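# Load plate R46 into cycler Q1, close lid, start

## Task

Take plate R46 out of plate nest N1 and put it on the block of real-time cycler Q1. It must lie flat inside the block's locators, with its well A1 at the block corner marked A1. Close Q1's lid over the plate using the LID key. Q1 is loose, so it must finish at its original position and heading. Press START on Q1, and the run must still be active at the end. A run that is on while anything you had to fix is still wrong is worse than no run. Anything that stays in place only because the robot holds it does not count. At the end the gripper must have let go and be clear, though resting on START or on Q1's housing still counts as clear.

## Robot and tools

ROBOT. There is one six-joint arm (Doosan M1013) carrying a two-finger Robotiq 140 gripper. Every row you send drives this single gripper. Joint ranges in rad, base outward: waist and shoulder ±6.283, elbow ±2.792, forearm roll, wrist pitch and wrist roll ±6.283. Load limits in N m: waist 316, shoulder 316, elbow 148, the three wrist joints 41.8 each. The weight of a held object adds to these loads.

FRAMES. The scene frame has its origin on the tabletop directly beneath the arm base. +z is up, and looking along +x, +y points left. Results report end_effector_position in metres and end_effector_quat_wxyz, plus linear (m/s) and angular (rad/s) velocities, all in this frame. The base may be slightly tilted, and the reported position can be off, especially at long reach. The gripper's own frame: fingers point along +z and close along y. end_effector_position is the point between the pads when closed. Closed fingertips stick out about 33 mm past it, open ones about 9 mm. Closing also pushes the tips about 24 mm further from the arm, so keep that much space above a surface.

execute_actions(actions). actions holds up to 15 actions, and each action holds 1 to 15 rows. Each row has 9 numbers in [-1, 1]: dx, dy, dz, rx, ry, rz, position, force_limit, speed. One row lasts one control step (1/30 s). If there are fewer than 15 rows, the last one repeats, so each action takes 0.5 s. The first six numbers are an offset, not a pose. They are measured in the gripper's own axes, from the gripper's measured pose when that action began. For the first action of a call, that is the last pose reported in this scene. Each row is counted from that same start, not from the row before. A value of 1.0 means 0.6 m or 180 degrees, and rx, ry, rz form one rotation vector. Every step, the command is clipped to within 70 mm and 16 degrees of the measured pose. After an action the arm goes no farther than the last clipped pose, so large offsets need further actions. An empty list just returns the current state and images.

Finger numbers: position +1 is fully open (140 mm), about -0.8 is where the pads touch, and -1 closes until blocked. force_limit -1, 0 and +1 give about 14, 60 and 107 N of grip on parts up to 40 mm wide. speed -1, 0 and +1 give about 30, 140 and 250 mm/s of gap change.

move(target, speed, stop_force, blocking). target is one 9-number row with the same meaning. Its offset is counted from the pose in the latest result that shows one. The gripper follows a straight path lasting 0.5 to 10 s, and the finger values are applied at the start. speed is in m/s, from 0.002 to 0.5, default 0.25, and turning is capped at twice that in rad/s. The path ignores obstacles, and the real gripper may lag behind, stray off the path, or overshoot the speed near full stretch. stop_force (optional, 20 to 80 N) stops the path once the push against the motion, estimated from joint torques, rises that much for two steps in a row. The arm then backs up two steps and holds. It is refused in the first 0.2 s of a scene, can fail near stretched poses, and is unreliable if the move also rotates. The peak force can still exceed the set value, so approach very slowly. Leave stop_force out when pulling away from something you press on. blocking=false returns after 0.5 s while motion goes on, and cannot be combined with stop_force. Until its end shows, use wait or stop before anything else. The "move:" line gives the ending (done, contact, held, off_target, moving, fault), any limits (paced means clipped, held means some steps were blocked and a fast catch-up may follow), and the distance left to target.

wait(seconds), 0 to 10: the arm holds its last command, and a running move carries on. stop(): brakes a running move, and the fingers keep going. zoom_image(camera, region): region is [x0, y0, x1, y1] in pixels, at most 504 by 504, from the latest image of cam_head_left, cam_head_right, cam_high, cam_low (896x504 each) or cam_wrist (504x504). read_manual(section) only returns licence text. finished_scene(scene) ends the current scene for good; the goal must already hold and keep holding. Replying without a tool call also ends things.

RESULT LINES. "Hand target" is the pose the controller is driving toward. "pose unreachable" means the clearance check changed or blocked the command, and the base mount counts as part of the arm. Step readings flagged HELD were partly held back. object_status: 0 moving, 1 blocked while opening, 2 blocked while closing (a grip), 3 reached target or pads met. position_measured runs from 3 (open) to 230 (pads touching). Close with -1 and look for status 2. To squeeze harder, raise force_limit and switch position between -1 and -0.98. MOTOR HOT warns of heating from held loads, and an OVER-TEMPERATURE FAULT brakes the arm until it cools.

Q1. Its upper front keys, left to right as you face it: LID, START, STOP, CLEAR. LID toggles the lid, and both LID and START work only when the lid is fully open or fully shut. If the lid hits something, it stops and the lamp turns red. Then only CLEAR helps: it frees the lid and opens it. A blue lamp means a run is going. On labelled items, well A1 sits at the labelled short end, in the corner farther from the labelled long side.

ORDER. Look first. Open the lid if needed, grip R46 in N1 and lower it flat into the locators with the correct orientation. Release and lift, then press LID and confirm it shuts. Check that Q1 has not moved or turned, press START, check the blue lamp, and back away.

AVOID. The arm is stiff: pressing a few millimetres past firm contact can cause a fault. A fault happens at any joint's load limit or at 144 N of outside force, and it freezes the arm for 10 s and drops the rest of the call. Press keys gently. Never knock anything off the table, and don't shove Q1. Loose items may get brief random pushes, so recheck them. The simulation keeps running while you compose replies.

Each tool is called as name(argument=value, ...), one argument or row to a line, values as JSON.

## Session

execute_actions(
  actions=[],
)

Scene clock: 0.00 s.
end_effector_position=(+0.7342, -0.2374, +0.3257) position_measured=3 object_status=3 end_effector_quat_wxyz=(-0.283, +0.201, +0.932, +0.103) end_effector_velocity=(-0.000, -0.000, +0.000) end_effector_angular_velocity=(-0.000, +0.000, +0.000)
Joint positions: [-0.409  0.689  1.004  0.102  2.036 -1.522]
Joint velocities: [-0.     0.    -0.001 -0.001  0.001 -0.   ]
Hand target: +0.734, -0.237, +0.326; -0.283, +0.201, +0.932, +0.103

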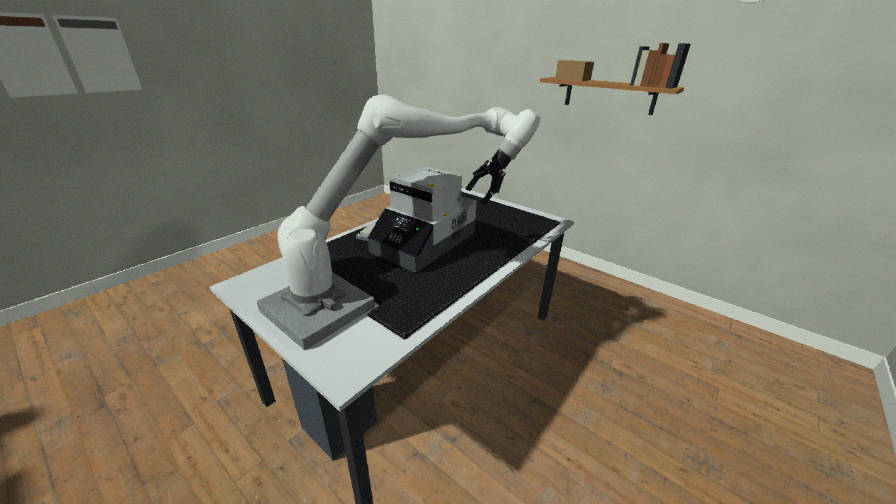

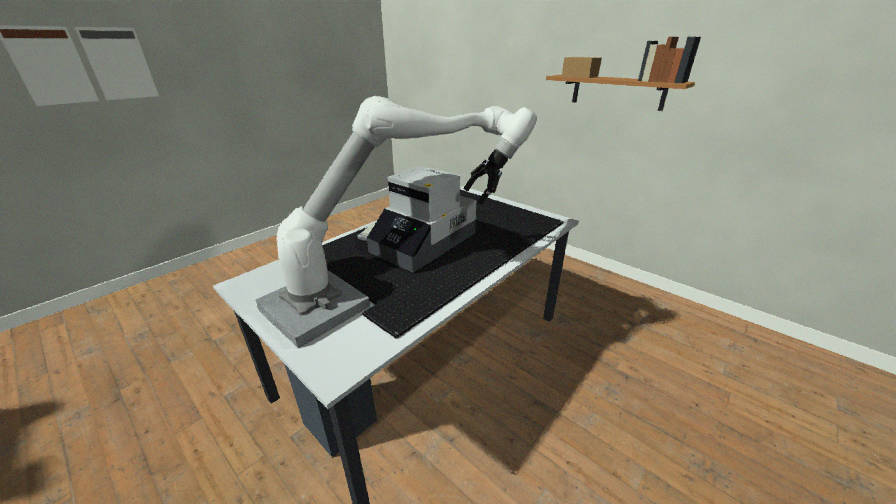

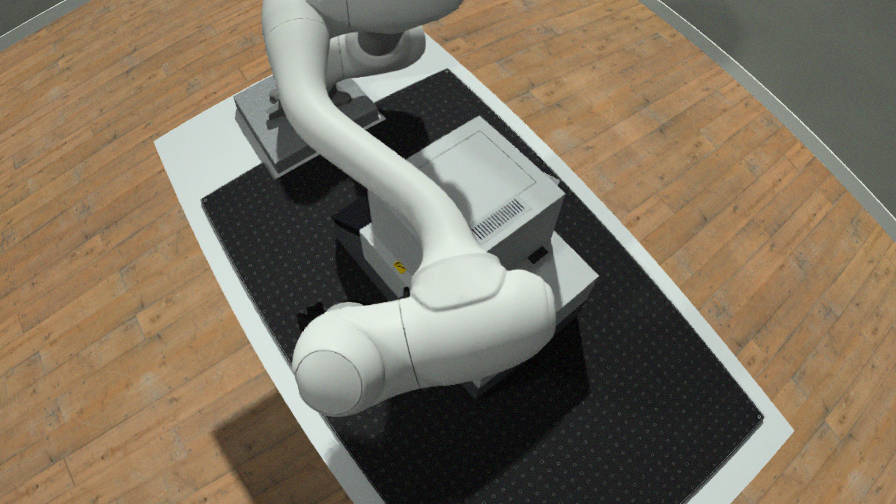

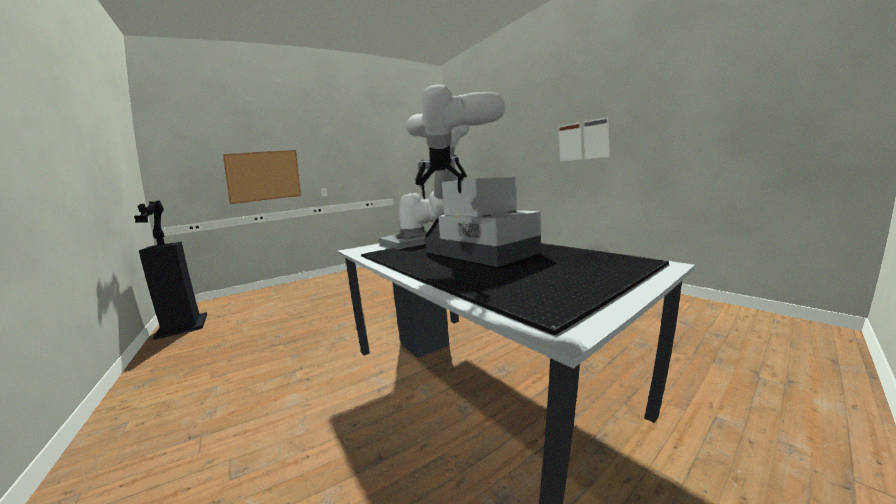

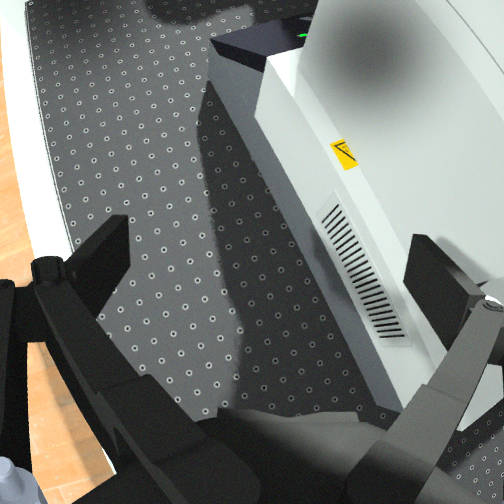

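zoom_image(
  camera="cam_head_left",
  region=[300, 140, 520, 290],
)

zoom_image(
  camera="cam_high",
  region=[200, 60, 650, 400],
)

Region (300, 140, 520, 290) of cam_head_left's 896x504 image, scaled by 2.291, with more detail than that image has; it fills the top 344 rows of this view, and the rest is white.

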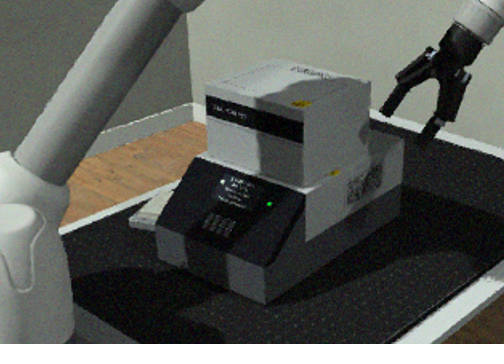

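Region (200, 60, 650, 400) of cam_high's 896x504 image, scaled by 1.120, with more detail than that image has; it fills the top 381 rows of this view, and the rest is white.

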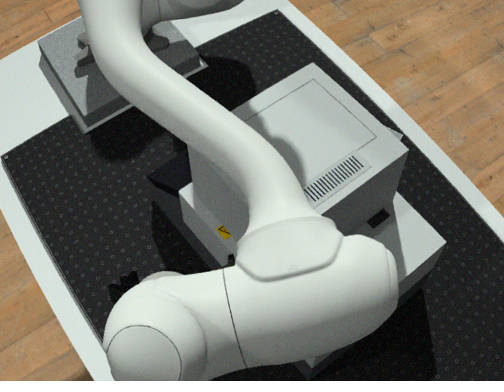

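move(
  target=[0.284,0.039,-0.409,0.067,-0.184,-0.131,1,0,0],
  speed=0.3,
)

Scene clock: 2.70 s.
end_effector_position=(+0.7347, -0.2381, +0.6258) position_measured=3 object_status=3 end_effector_quat_wxyz=(-0.001, -0.000, +1.000, +0.000) end_effector_velocity=(-0.000, -0.001, -0.000) end_effector_angular_velocity=(+0.001, +0.001, -0.000)
Joint positions: [-0.365  0.387  0.831 -0.007  1.91  -1.924]
Joint velocities: [-0.001  0.     0.001  0.     0.    -0.001]
Hand target: +0.735, -0.238, +0.626; -0.001, -0.000, +1.000, +0.000
Off the commanded pose: 0.001 m, 0 deg.
move: done

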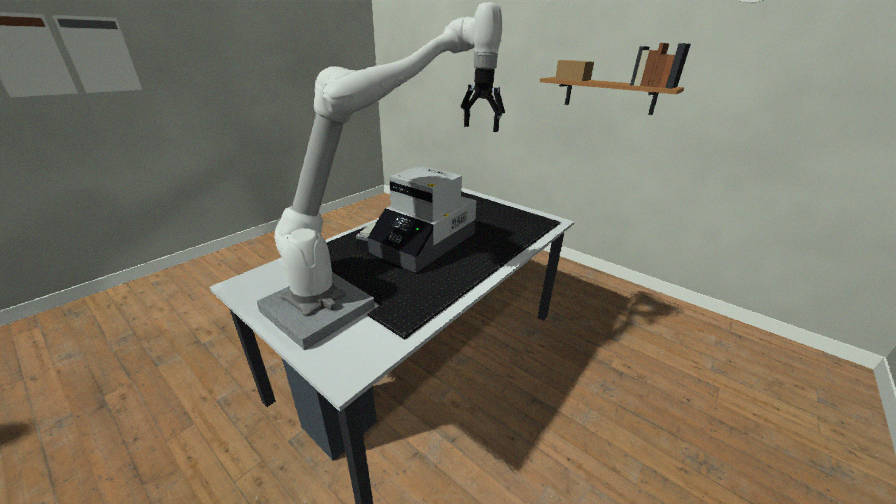

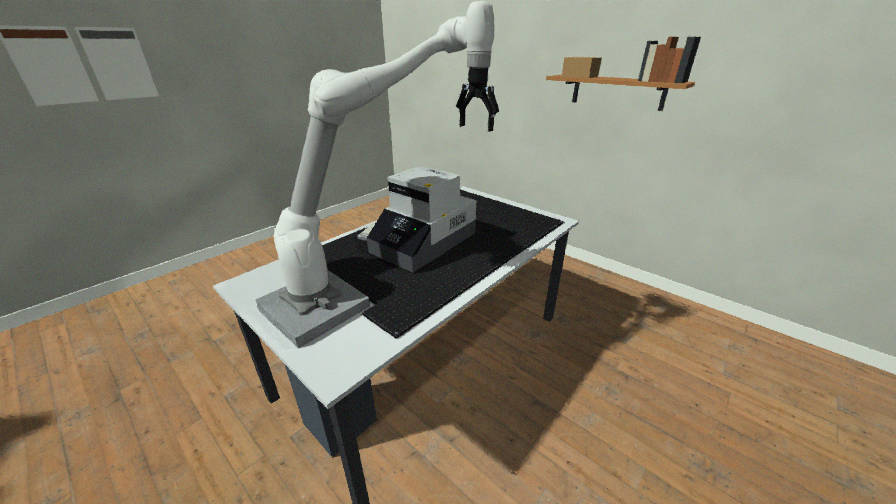

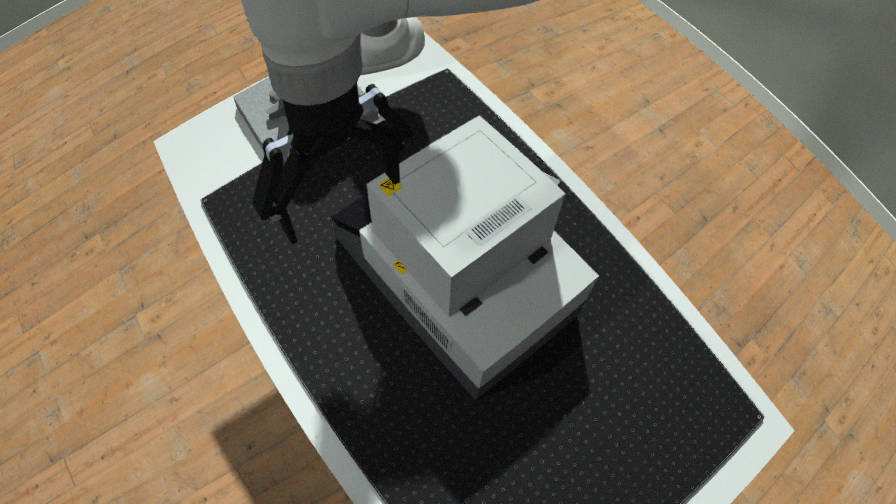

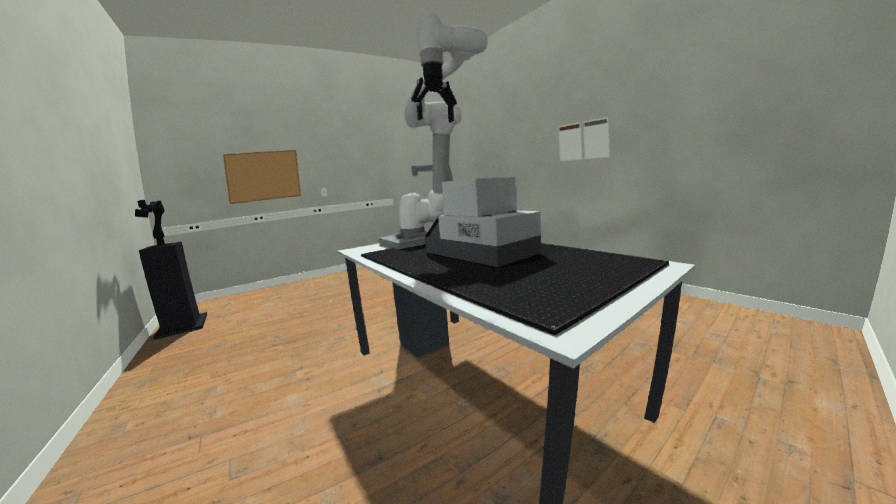

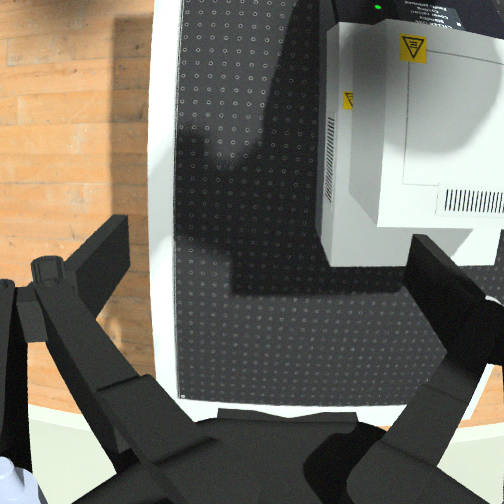

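move(
  target=[0.225,0.563,-0.125,0,0,0,1,0,0],
  speed=0.35,
)

Scene clock: 4.43 s.
end_effector_position=(+0.5999, +0.0998, +0.7017) position_measured=3 object_status=3 end_effector_quat_wxyz=(-0.000, -0.000, +1.000, +0.000) end_effector_velocity=(+0.001, +0.000, -0.002) end_effector_angular_velocity=(-0.001, +0.002, -0.001)
Joint positions: [ 0.114  0.138  1.02  -0.013  1.973 -1.447]
Joint velocities: [ 0.     0.002  0.001 -0.    -0.001  0.001]
Hand target: +0.600, +0.100, +0.702; -0.000, -0.000, +1.000, +0.000
Off the commanded pose: 0.001 m, 0 deg.
move: done

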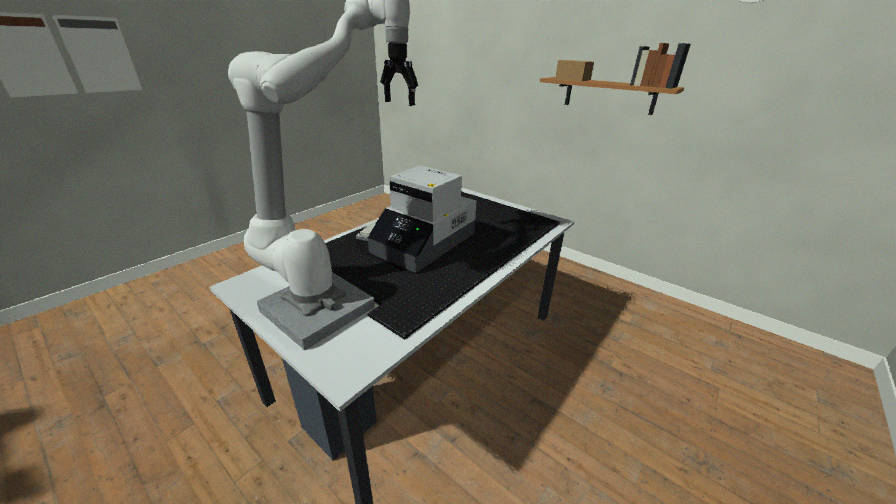

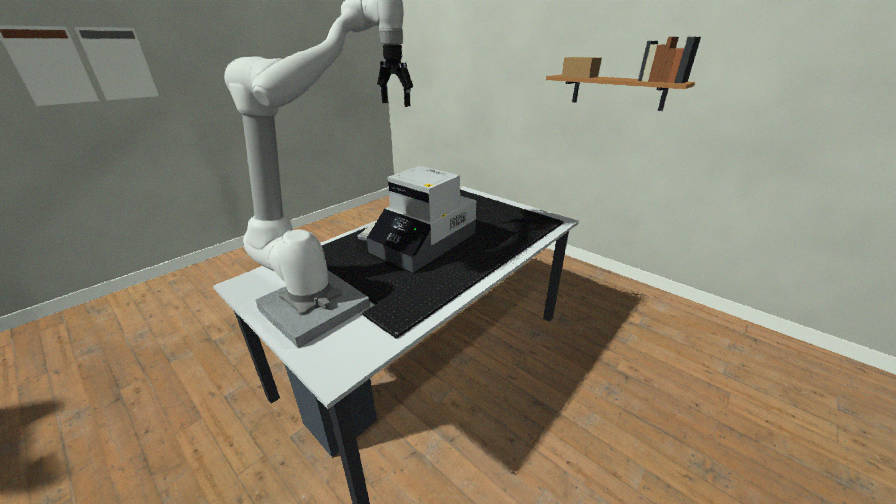

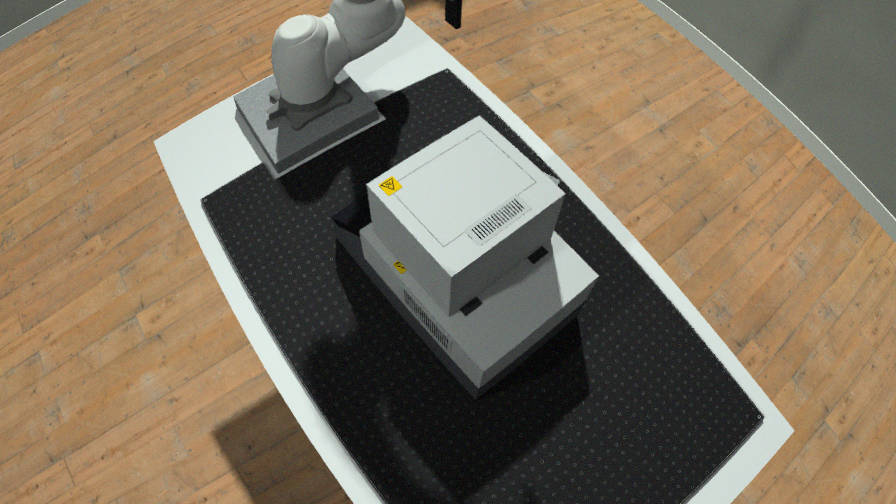

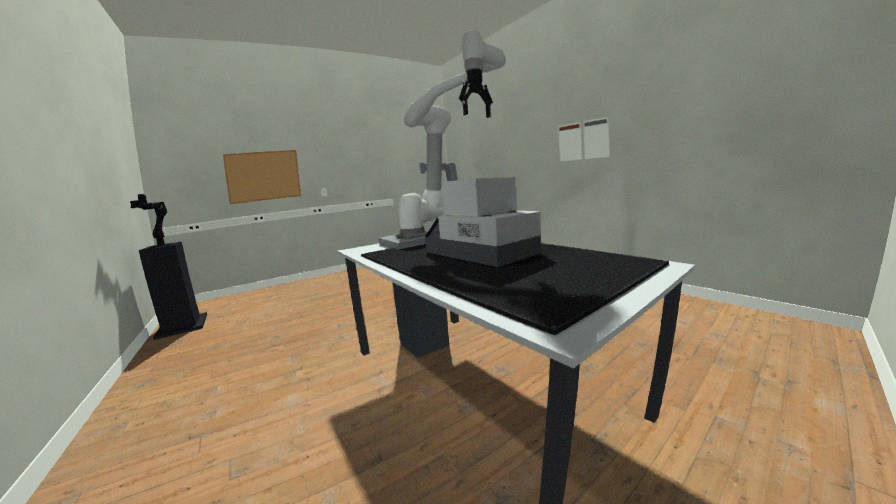

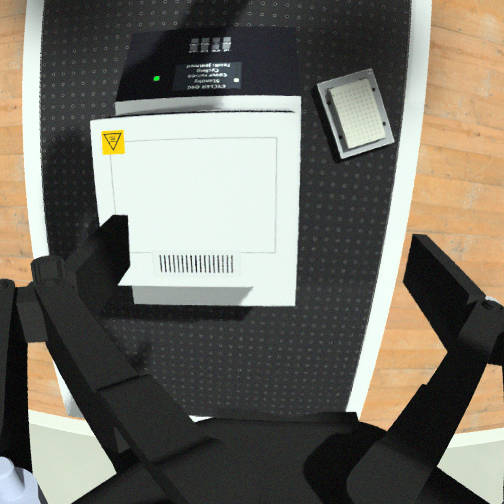

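zoom_image(
  camera="cam_wrist",
  region=[100, 10, 420, 180],
)

Region (100, 10, 420, 180) of cam_wrist's 504x504 image, scaled by 1.575, with more detail than that image has; it fills the top 268 rows of this view, and the rest is white.

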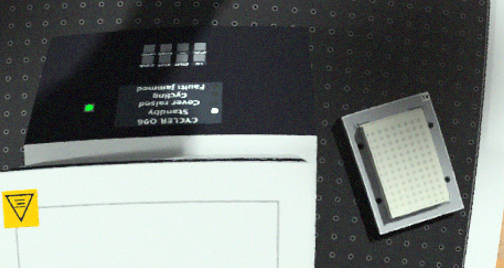

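move(
  target=[0.25,0,0.336,0,0,0,1,0,0],
  speed=0.35,
)

Scene clock: 6.30 s.
end_effector_position=(+0.4496, +0.1002, +0.5003) position_measured=3 object_status=3 end_effector_quat_wxyz=(-0.000, -0.000, +1.000, +0.000) end_effector_velocity=(-0.000, +0.000, -0.001) end_effector_angular_velocity=(+0.000, +0.002, -0.000)
Joint positions: [ 0.152 -0.172  1.7   -0.013  1.604 -1.405]
Joint velocities: [-0.     0.     0.002  0.001 -0.001 -0.   ]
Hand target: +0.450, +0.100, +0.500; -0.000, -0.000, +1.000, +0.000
Off the commanded pose: 0.000 m, 0 deg.
move: done

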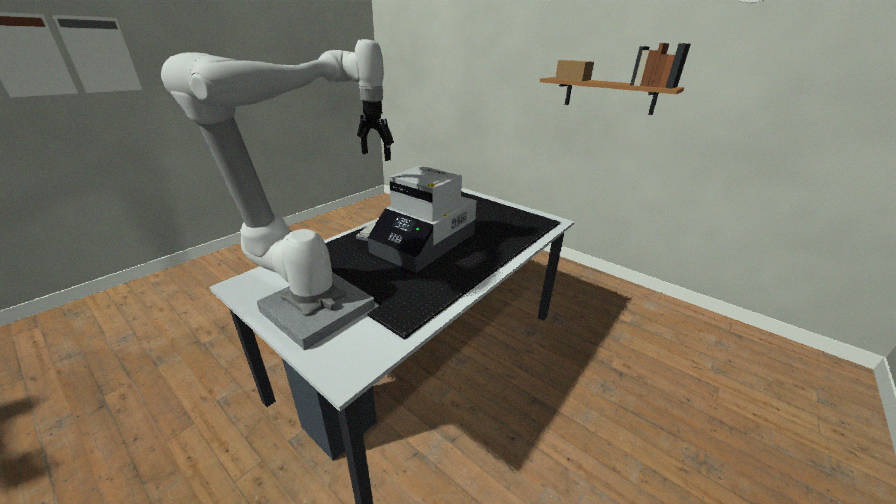

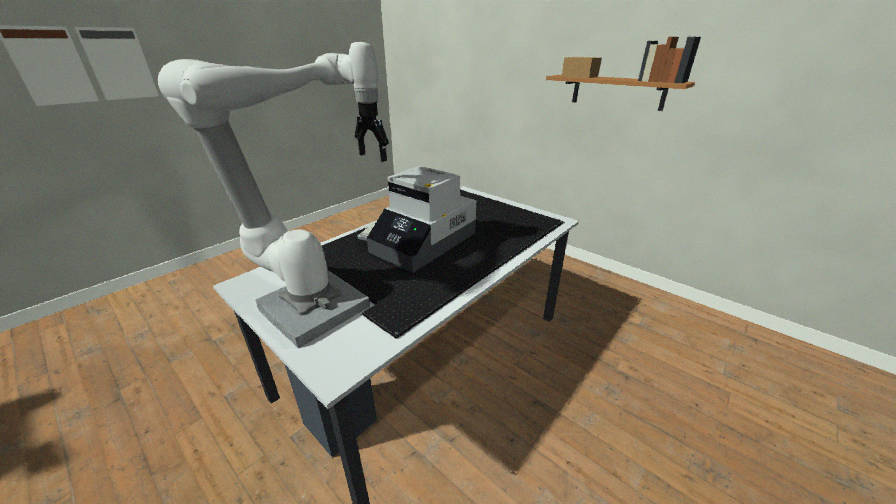

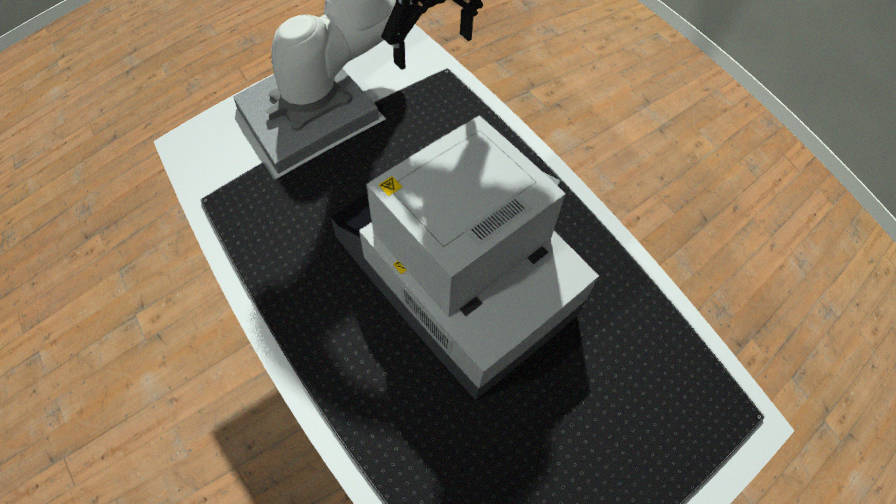

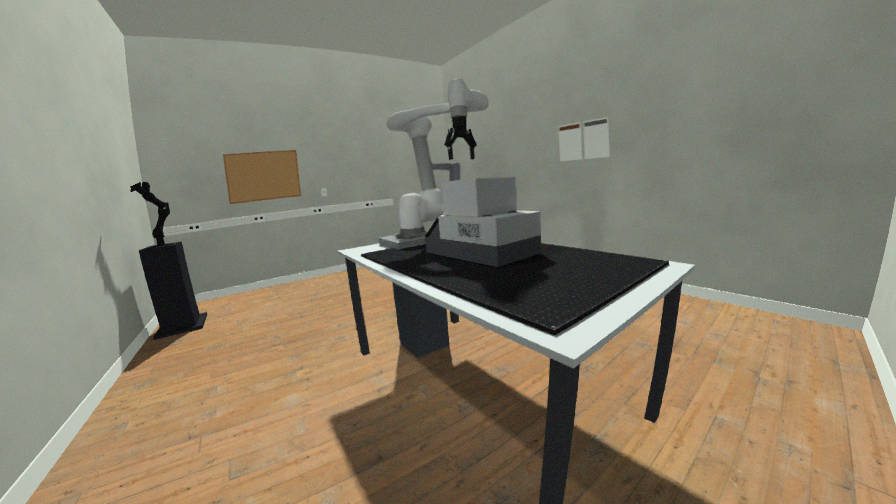

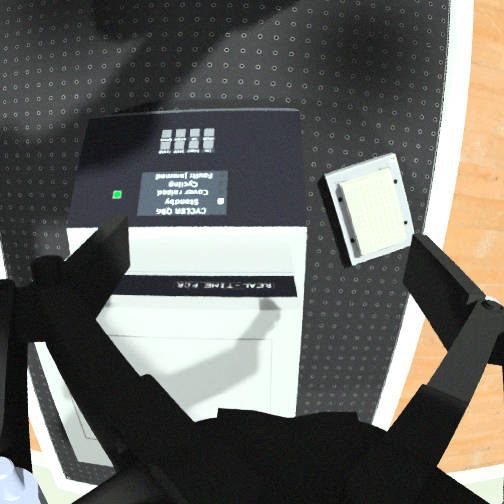

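zoom_image(
  camera="cam_wrist",
  region=[60, 90, 430, 290],
)

Region (60, 90, 430, 290) of cam_wrist's 504x504 image, scaled by 1.362, with more detail than that image has; it fills the top 272 rows of this view, and the rest is white.

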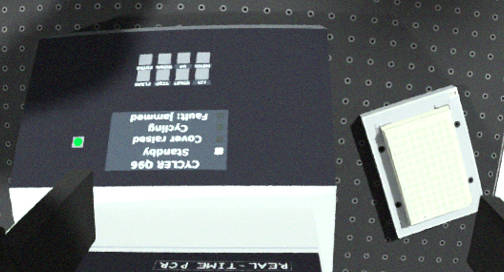

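move(
  target=[-0.017,-0.133,0.417,0,0,0,-0.8,0,0.5],
  speed=0.3,
)

Scene clock: 8.97 s.
end_effector_position=(+0.4592, +0.0208, +0.2501) position_measured=229 object_status=3 end_effector_quat_wxyz=(-0.000, -0.001, +1.000, +0.000) end_effector_velocity=(+0.000, -0.000, +0.000) end_effector_angular_velocity=(-0.000, -0.001, +0.001)
Joint positions: [-0.032 -0.091  2.089 -0.012  1.132 -1.584]
Joint velocities: [-0.    -0.001  0.    -0.    -0.001 -0.001]
Hand target: +0.459, +0.021, +0.250; -0.000, -0.001, +1.000, +0.000
Off the commanded pose: 0.001 m, 0 deg.
move: done

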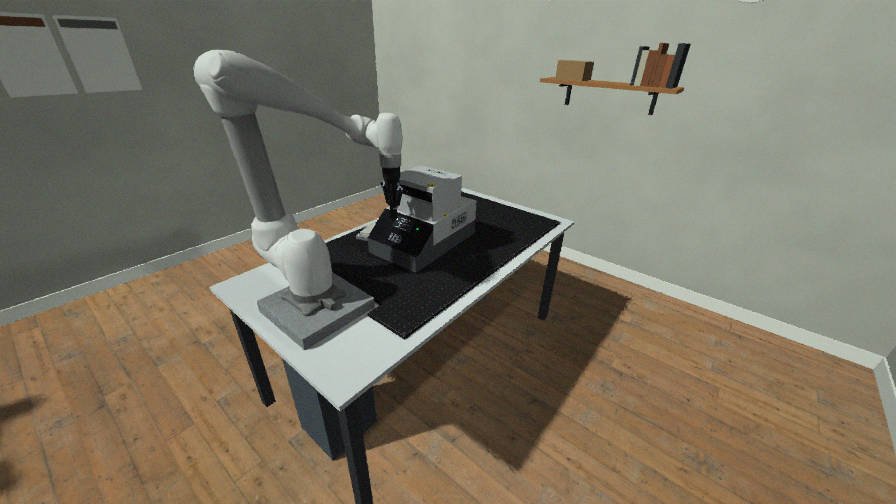

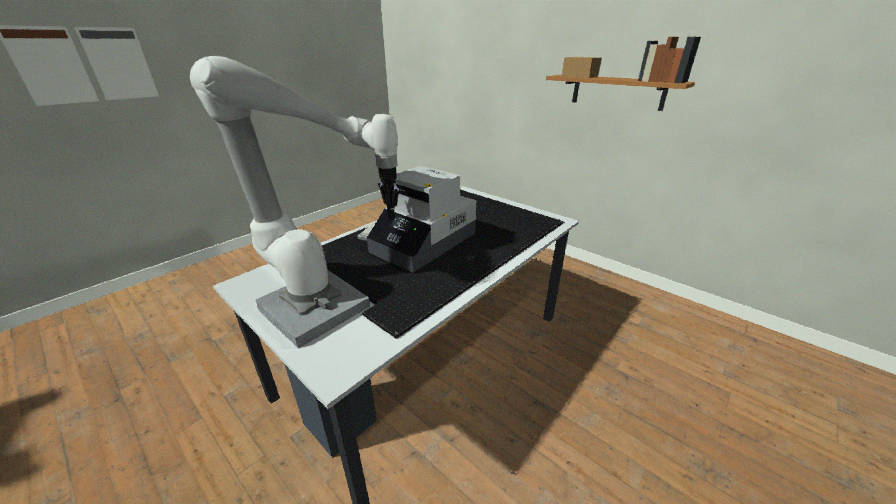

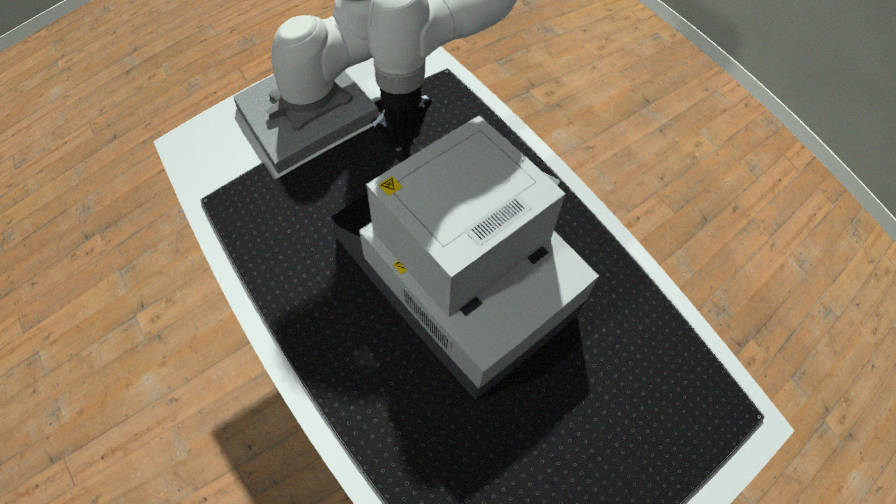

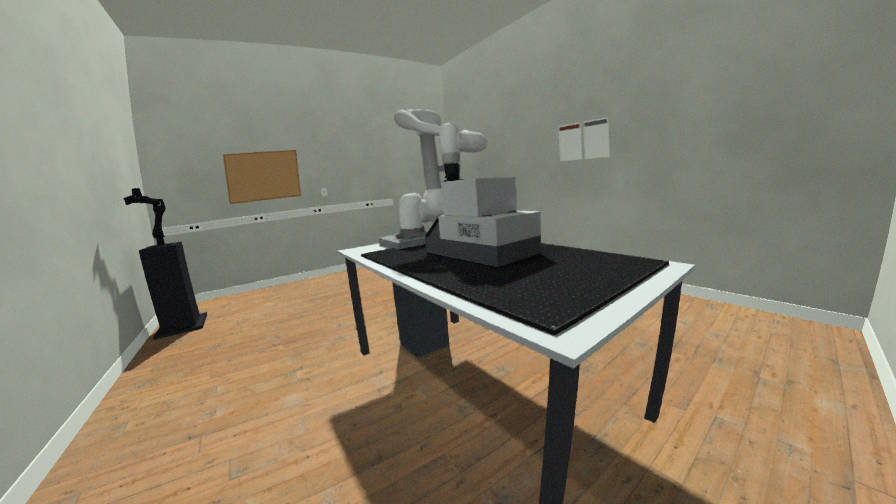

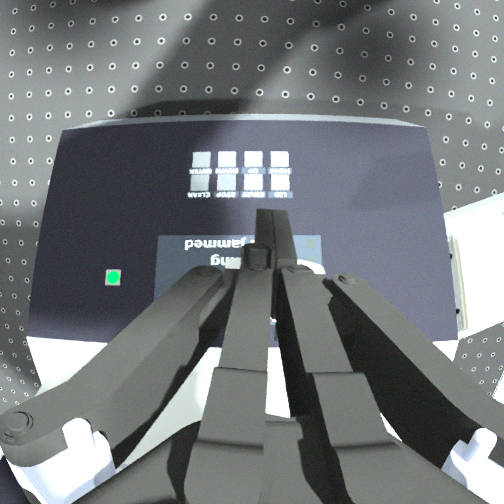

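move(
  target=[0.017,0.017,0.1,0,0,0,-0.8,0,0.5],
  speed=0.15,
)

zoom_image(
  camera="cam_head_left",
  region=[340, 160, 480, 280],
)

Scene clock: 10.47 s.
end_effector_position=(+0.4489, +0.0312, +0.1902) position_measured=229 object_status=3 end_effector_quat_wxyz=(-0.000, -0.001, +1.000, +0.000) end_effector_velocity=(-0.000, -0.000, -0.000) end_effector_angular_velocity=(-0.000, -0.000, +0.001)
Joint positions: [-0.011 -0.052  2.176 -0.013  1.006 -1.561]
Joint velocities: [ 0.     0.     0.001 -0.    -0.001 -0.001]
Hand target: +0.449, +0.031, +0.190; -0.000, -0.001, +1.000, +0.000
Off the commanded pose: 0.000 m, 0 deg.
move: done

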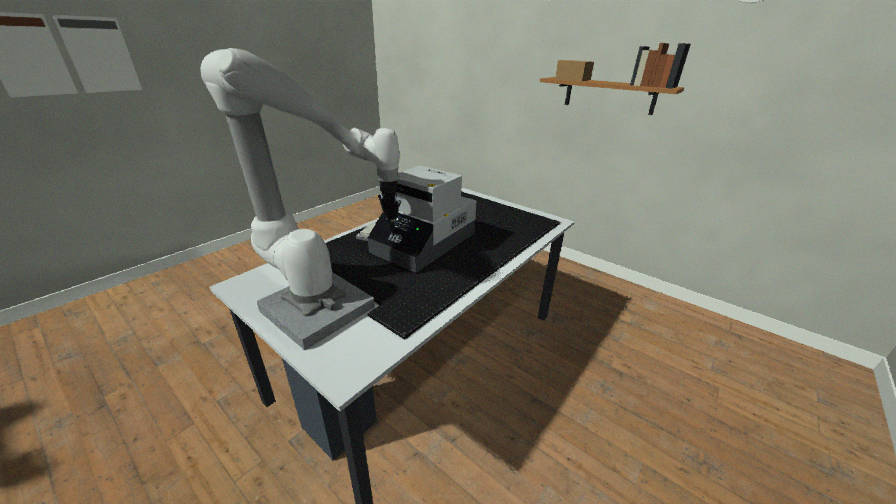

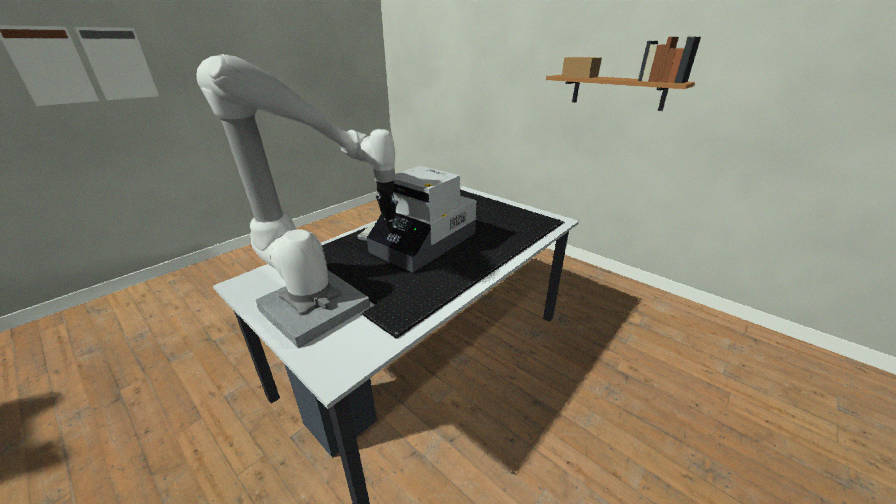

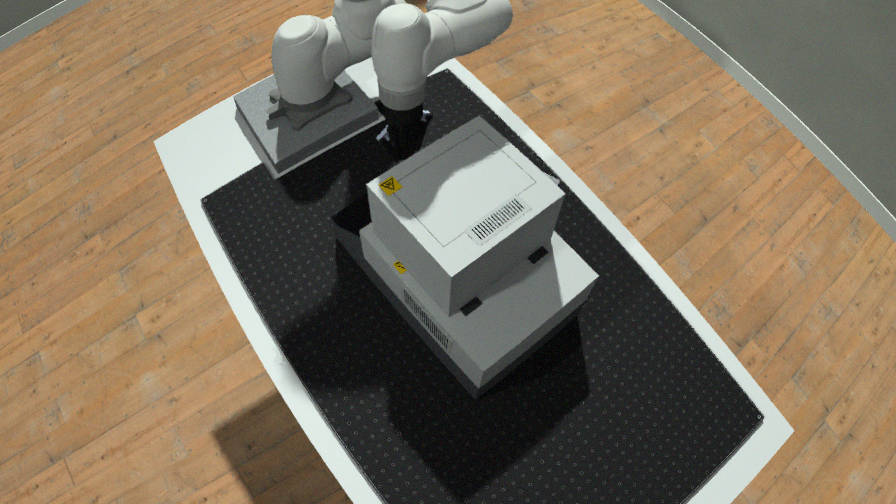

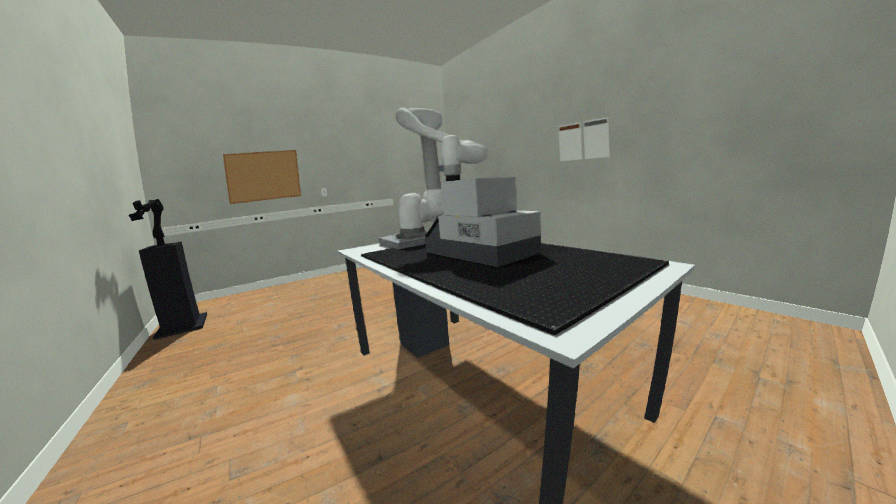

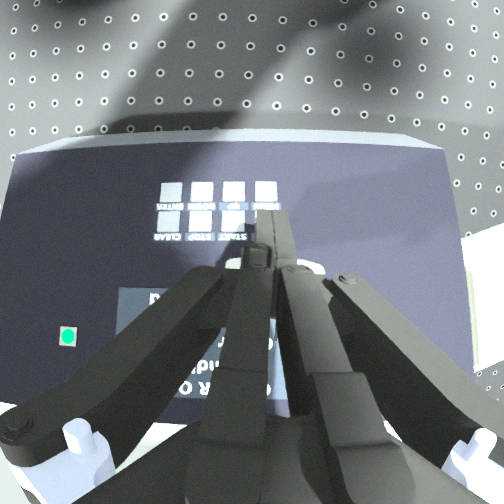

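Region (340, 160, 480, 280) of cam_head_left's 896x504 image, scaled by 3.600, with more detail than that image has; it fills the top 432 rows of this view, and the rest is white.

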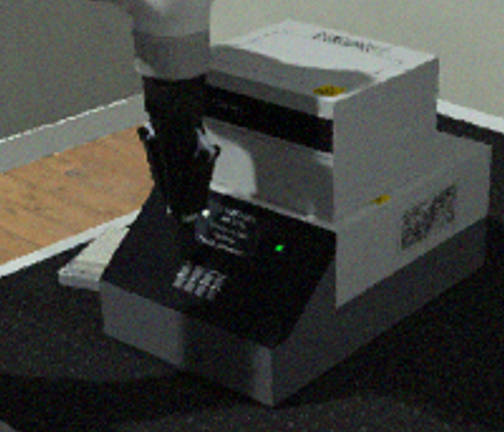

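move(
  target=[0.0065,-0.002,0.05,0,0,0,-0.8,0,0.5],
  speed=0.05,
)

Scene clock: 21.23 s.
end_effector_position=(+0.4478, +0.0308, +0.1814) position_measured=229 object_status=3 end_effector_quat_wxyz=(-0.000, -0.001, +1.000, +0.000) end_effector_velocity=(+0.000, +0.000, -0.000) end_effector_angular_velocity=(-0.000, -0.001, +0.001)
Joint positions: [-0.012 -0.044  2.187 -0.013  0.988 -1.562]
Joint velocities: [ 0.     0.     0.    -0.    -0.001  0.   ]
Hand target: +0.448, +0.031, +0.181; -0.000, -0.001, +1.000, +0.000
Off the commanded pose: 0.021 m, 0 deg.
FORCE FAULT: contact force on the arm reached its limit, and the arm stopped for 10 seconds. The contact can be on any part of the arm, not only on its tool. That time counts as 20 of the actions that you can send in this scene. The arm's remaining commands of this call were not run. The arm holds still and accepts commands again. Move the arm away from the contact; if what it grips holds it there, let go first. Pushing or pulling that hard again can fault the arm again.
move: fault

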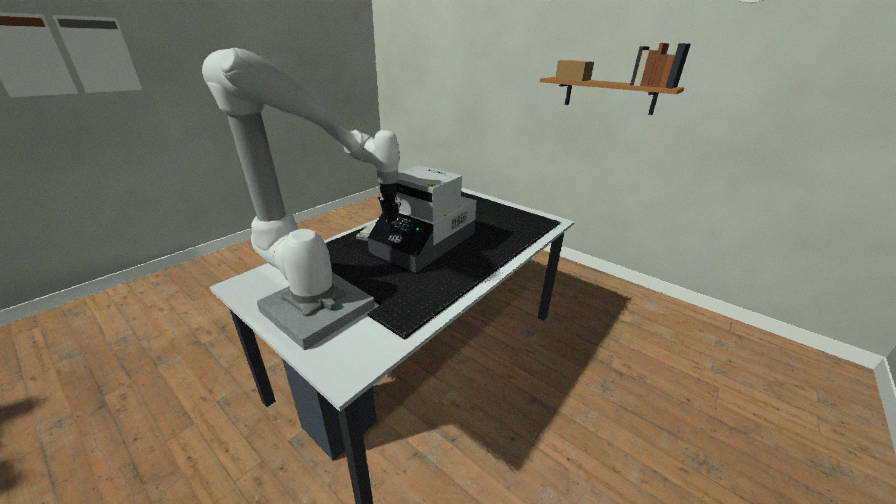

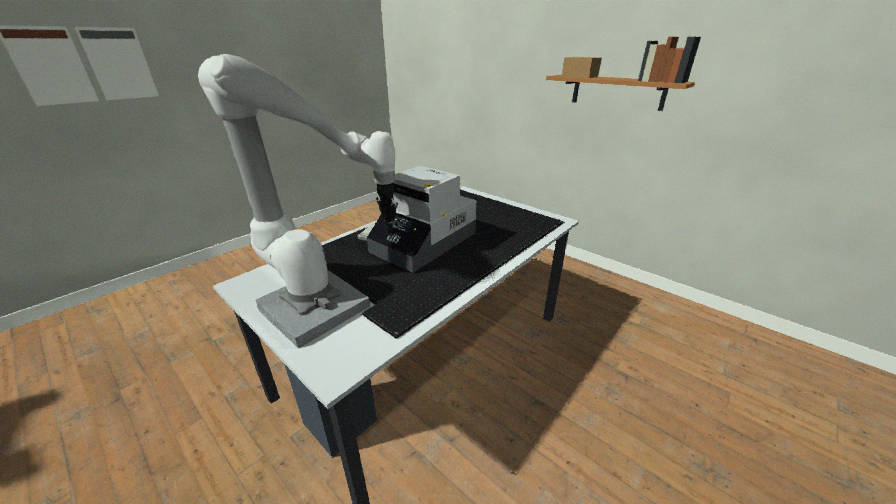

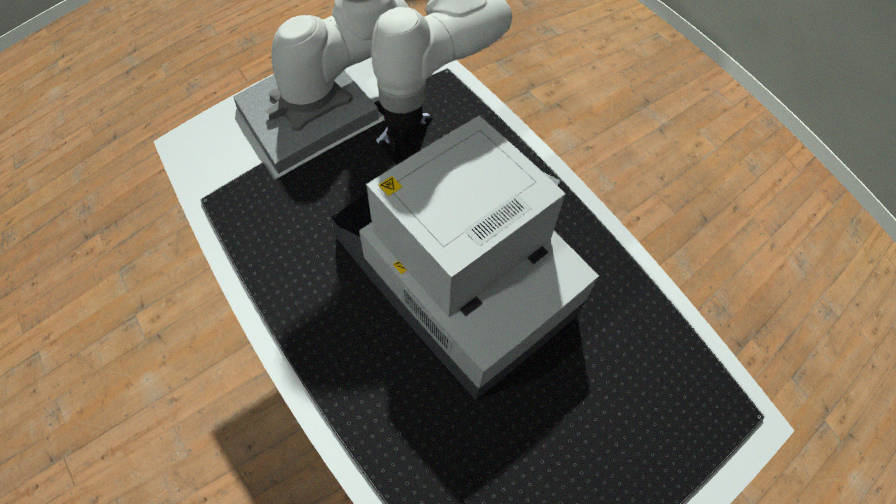

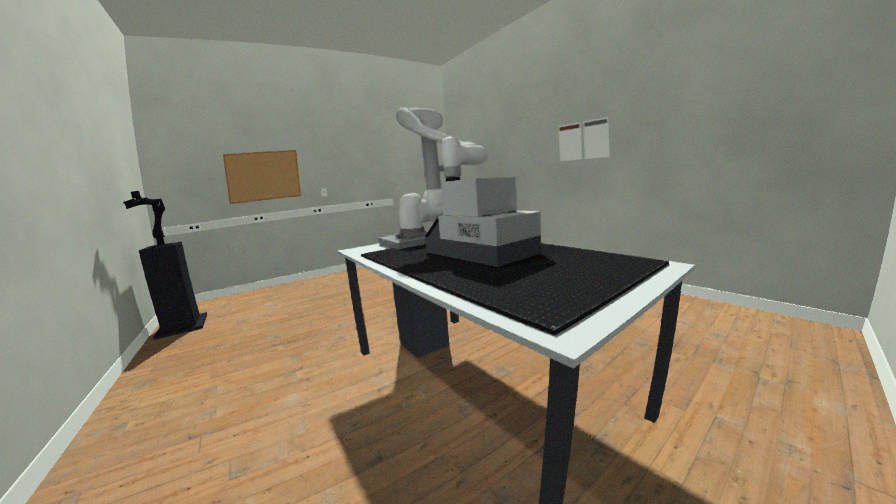

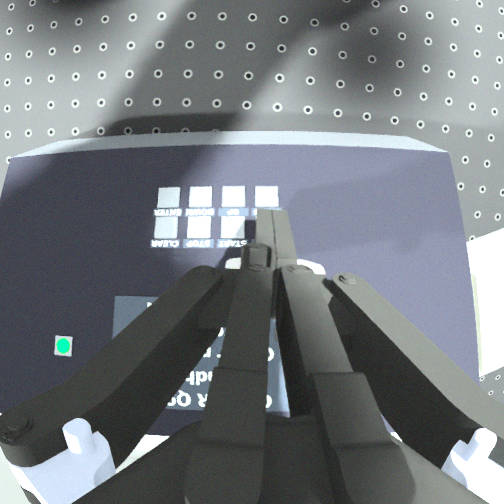

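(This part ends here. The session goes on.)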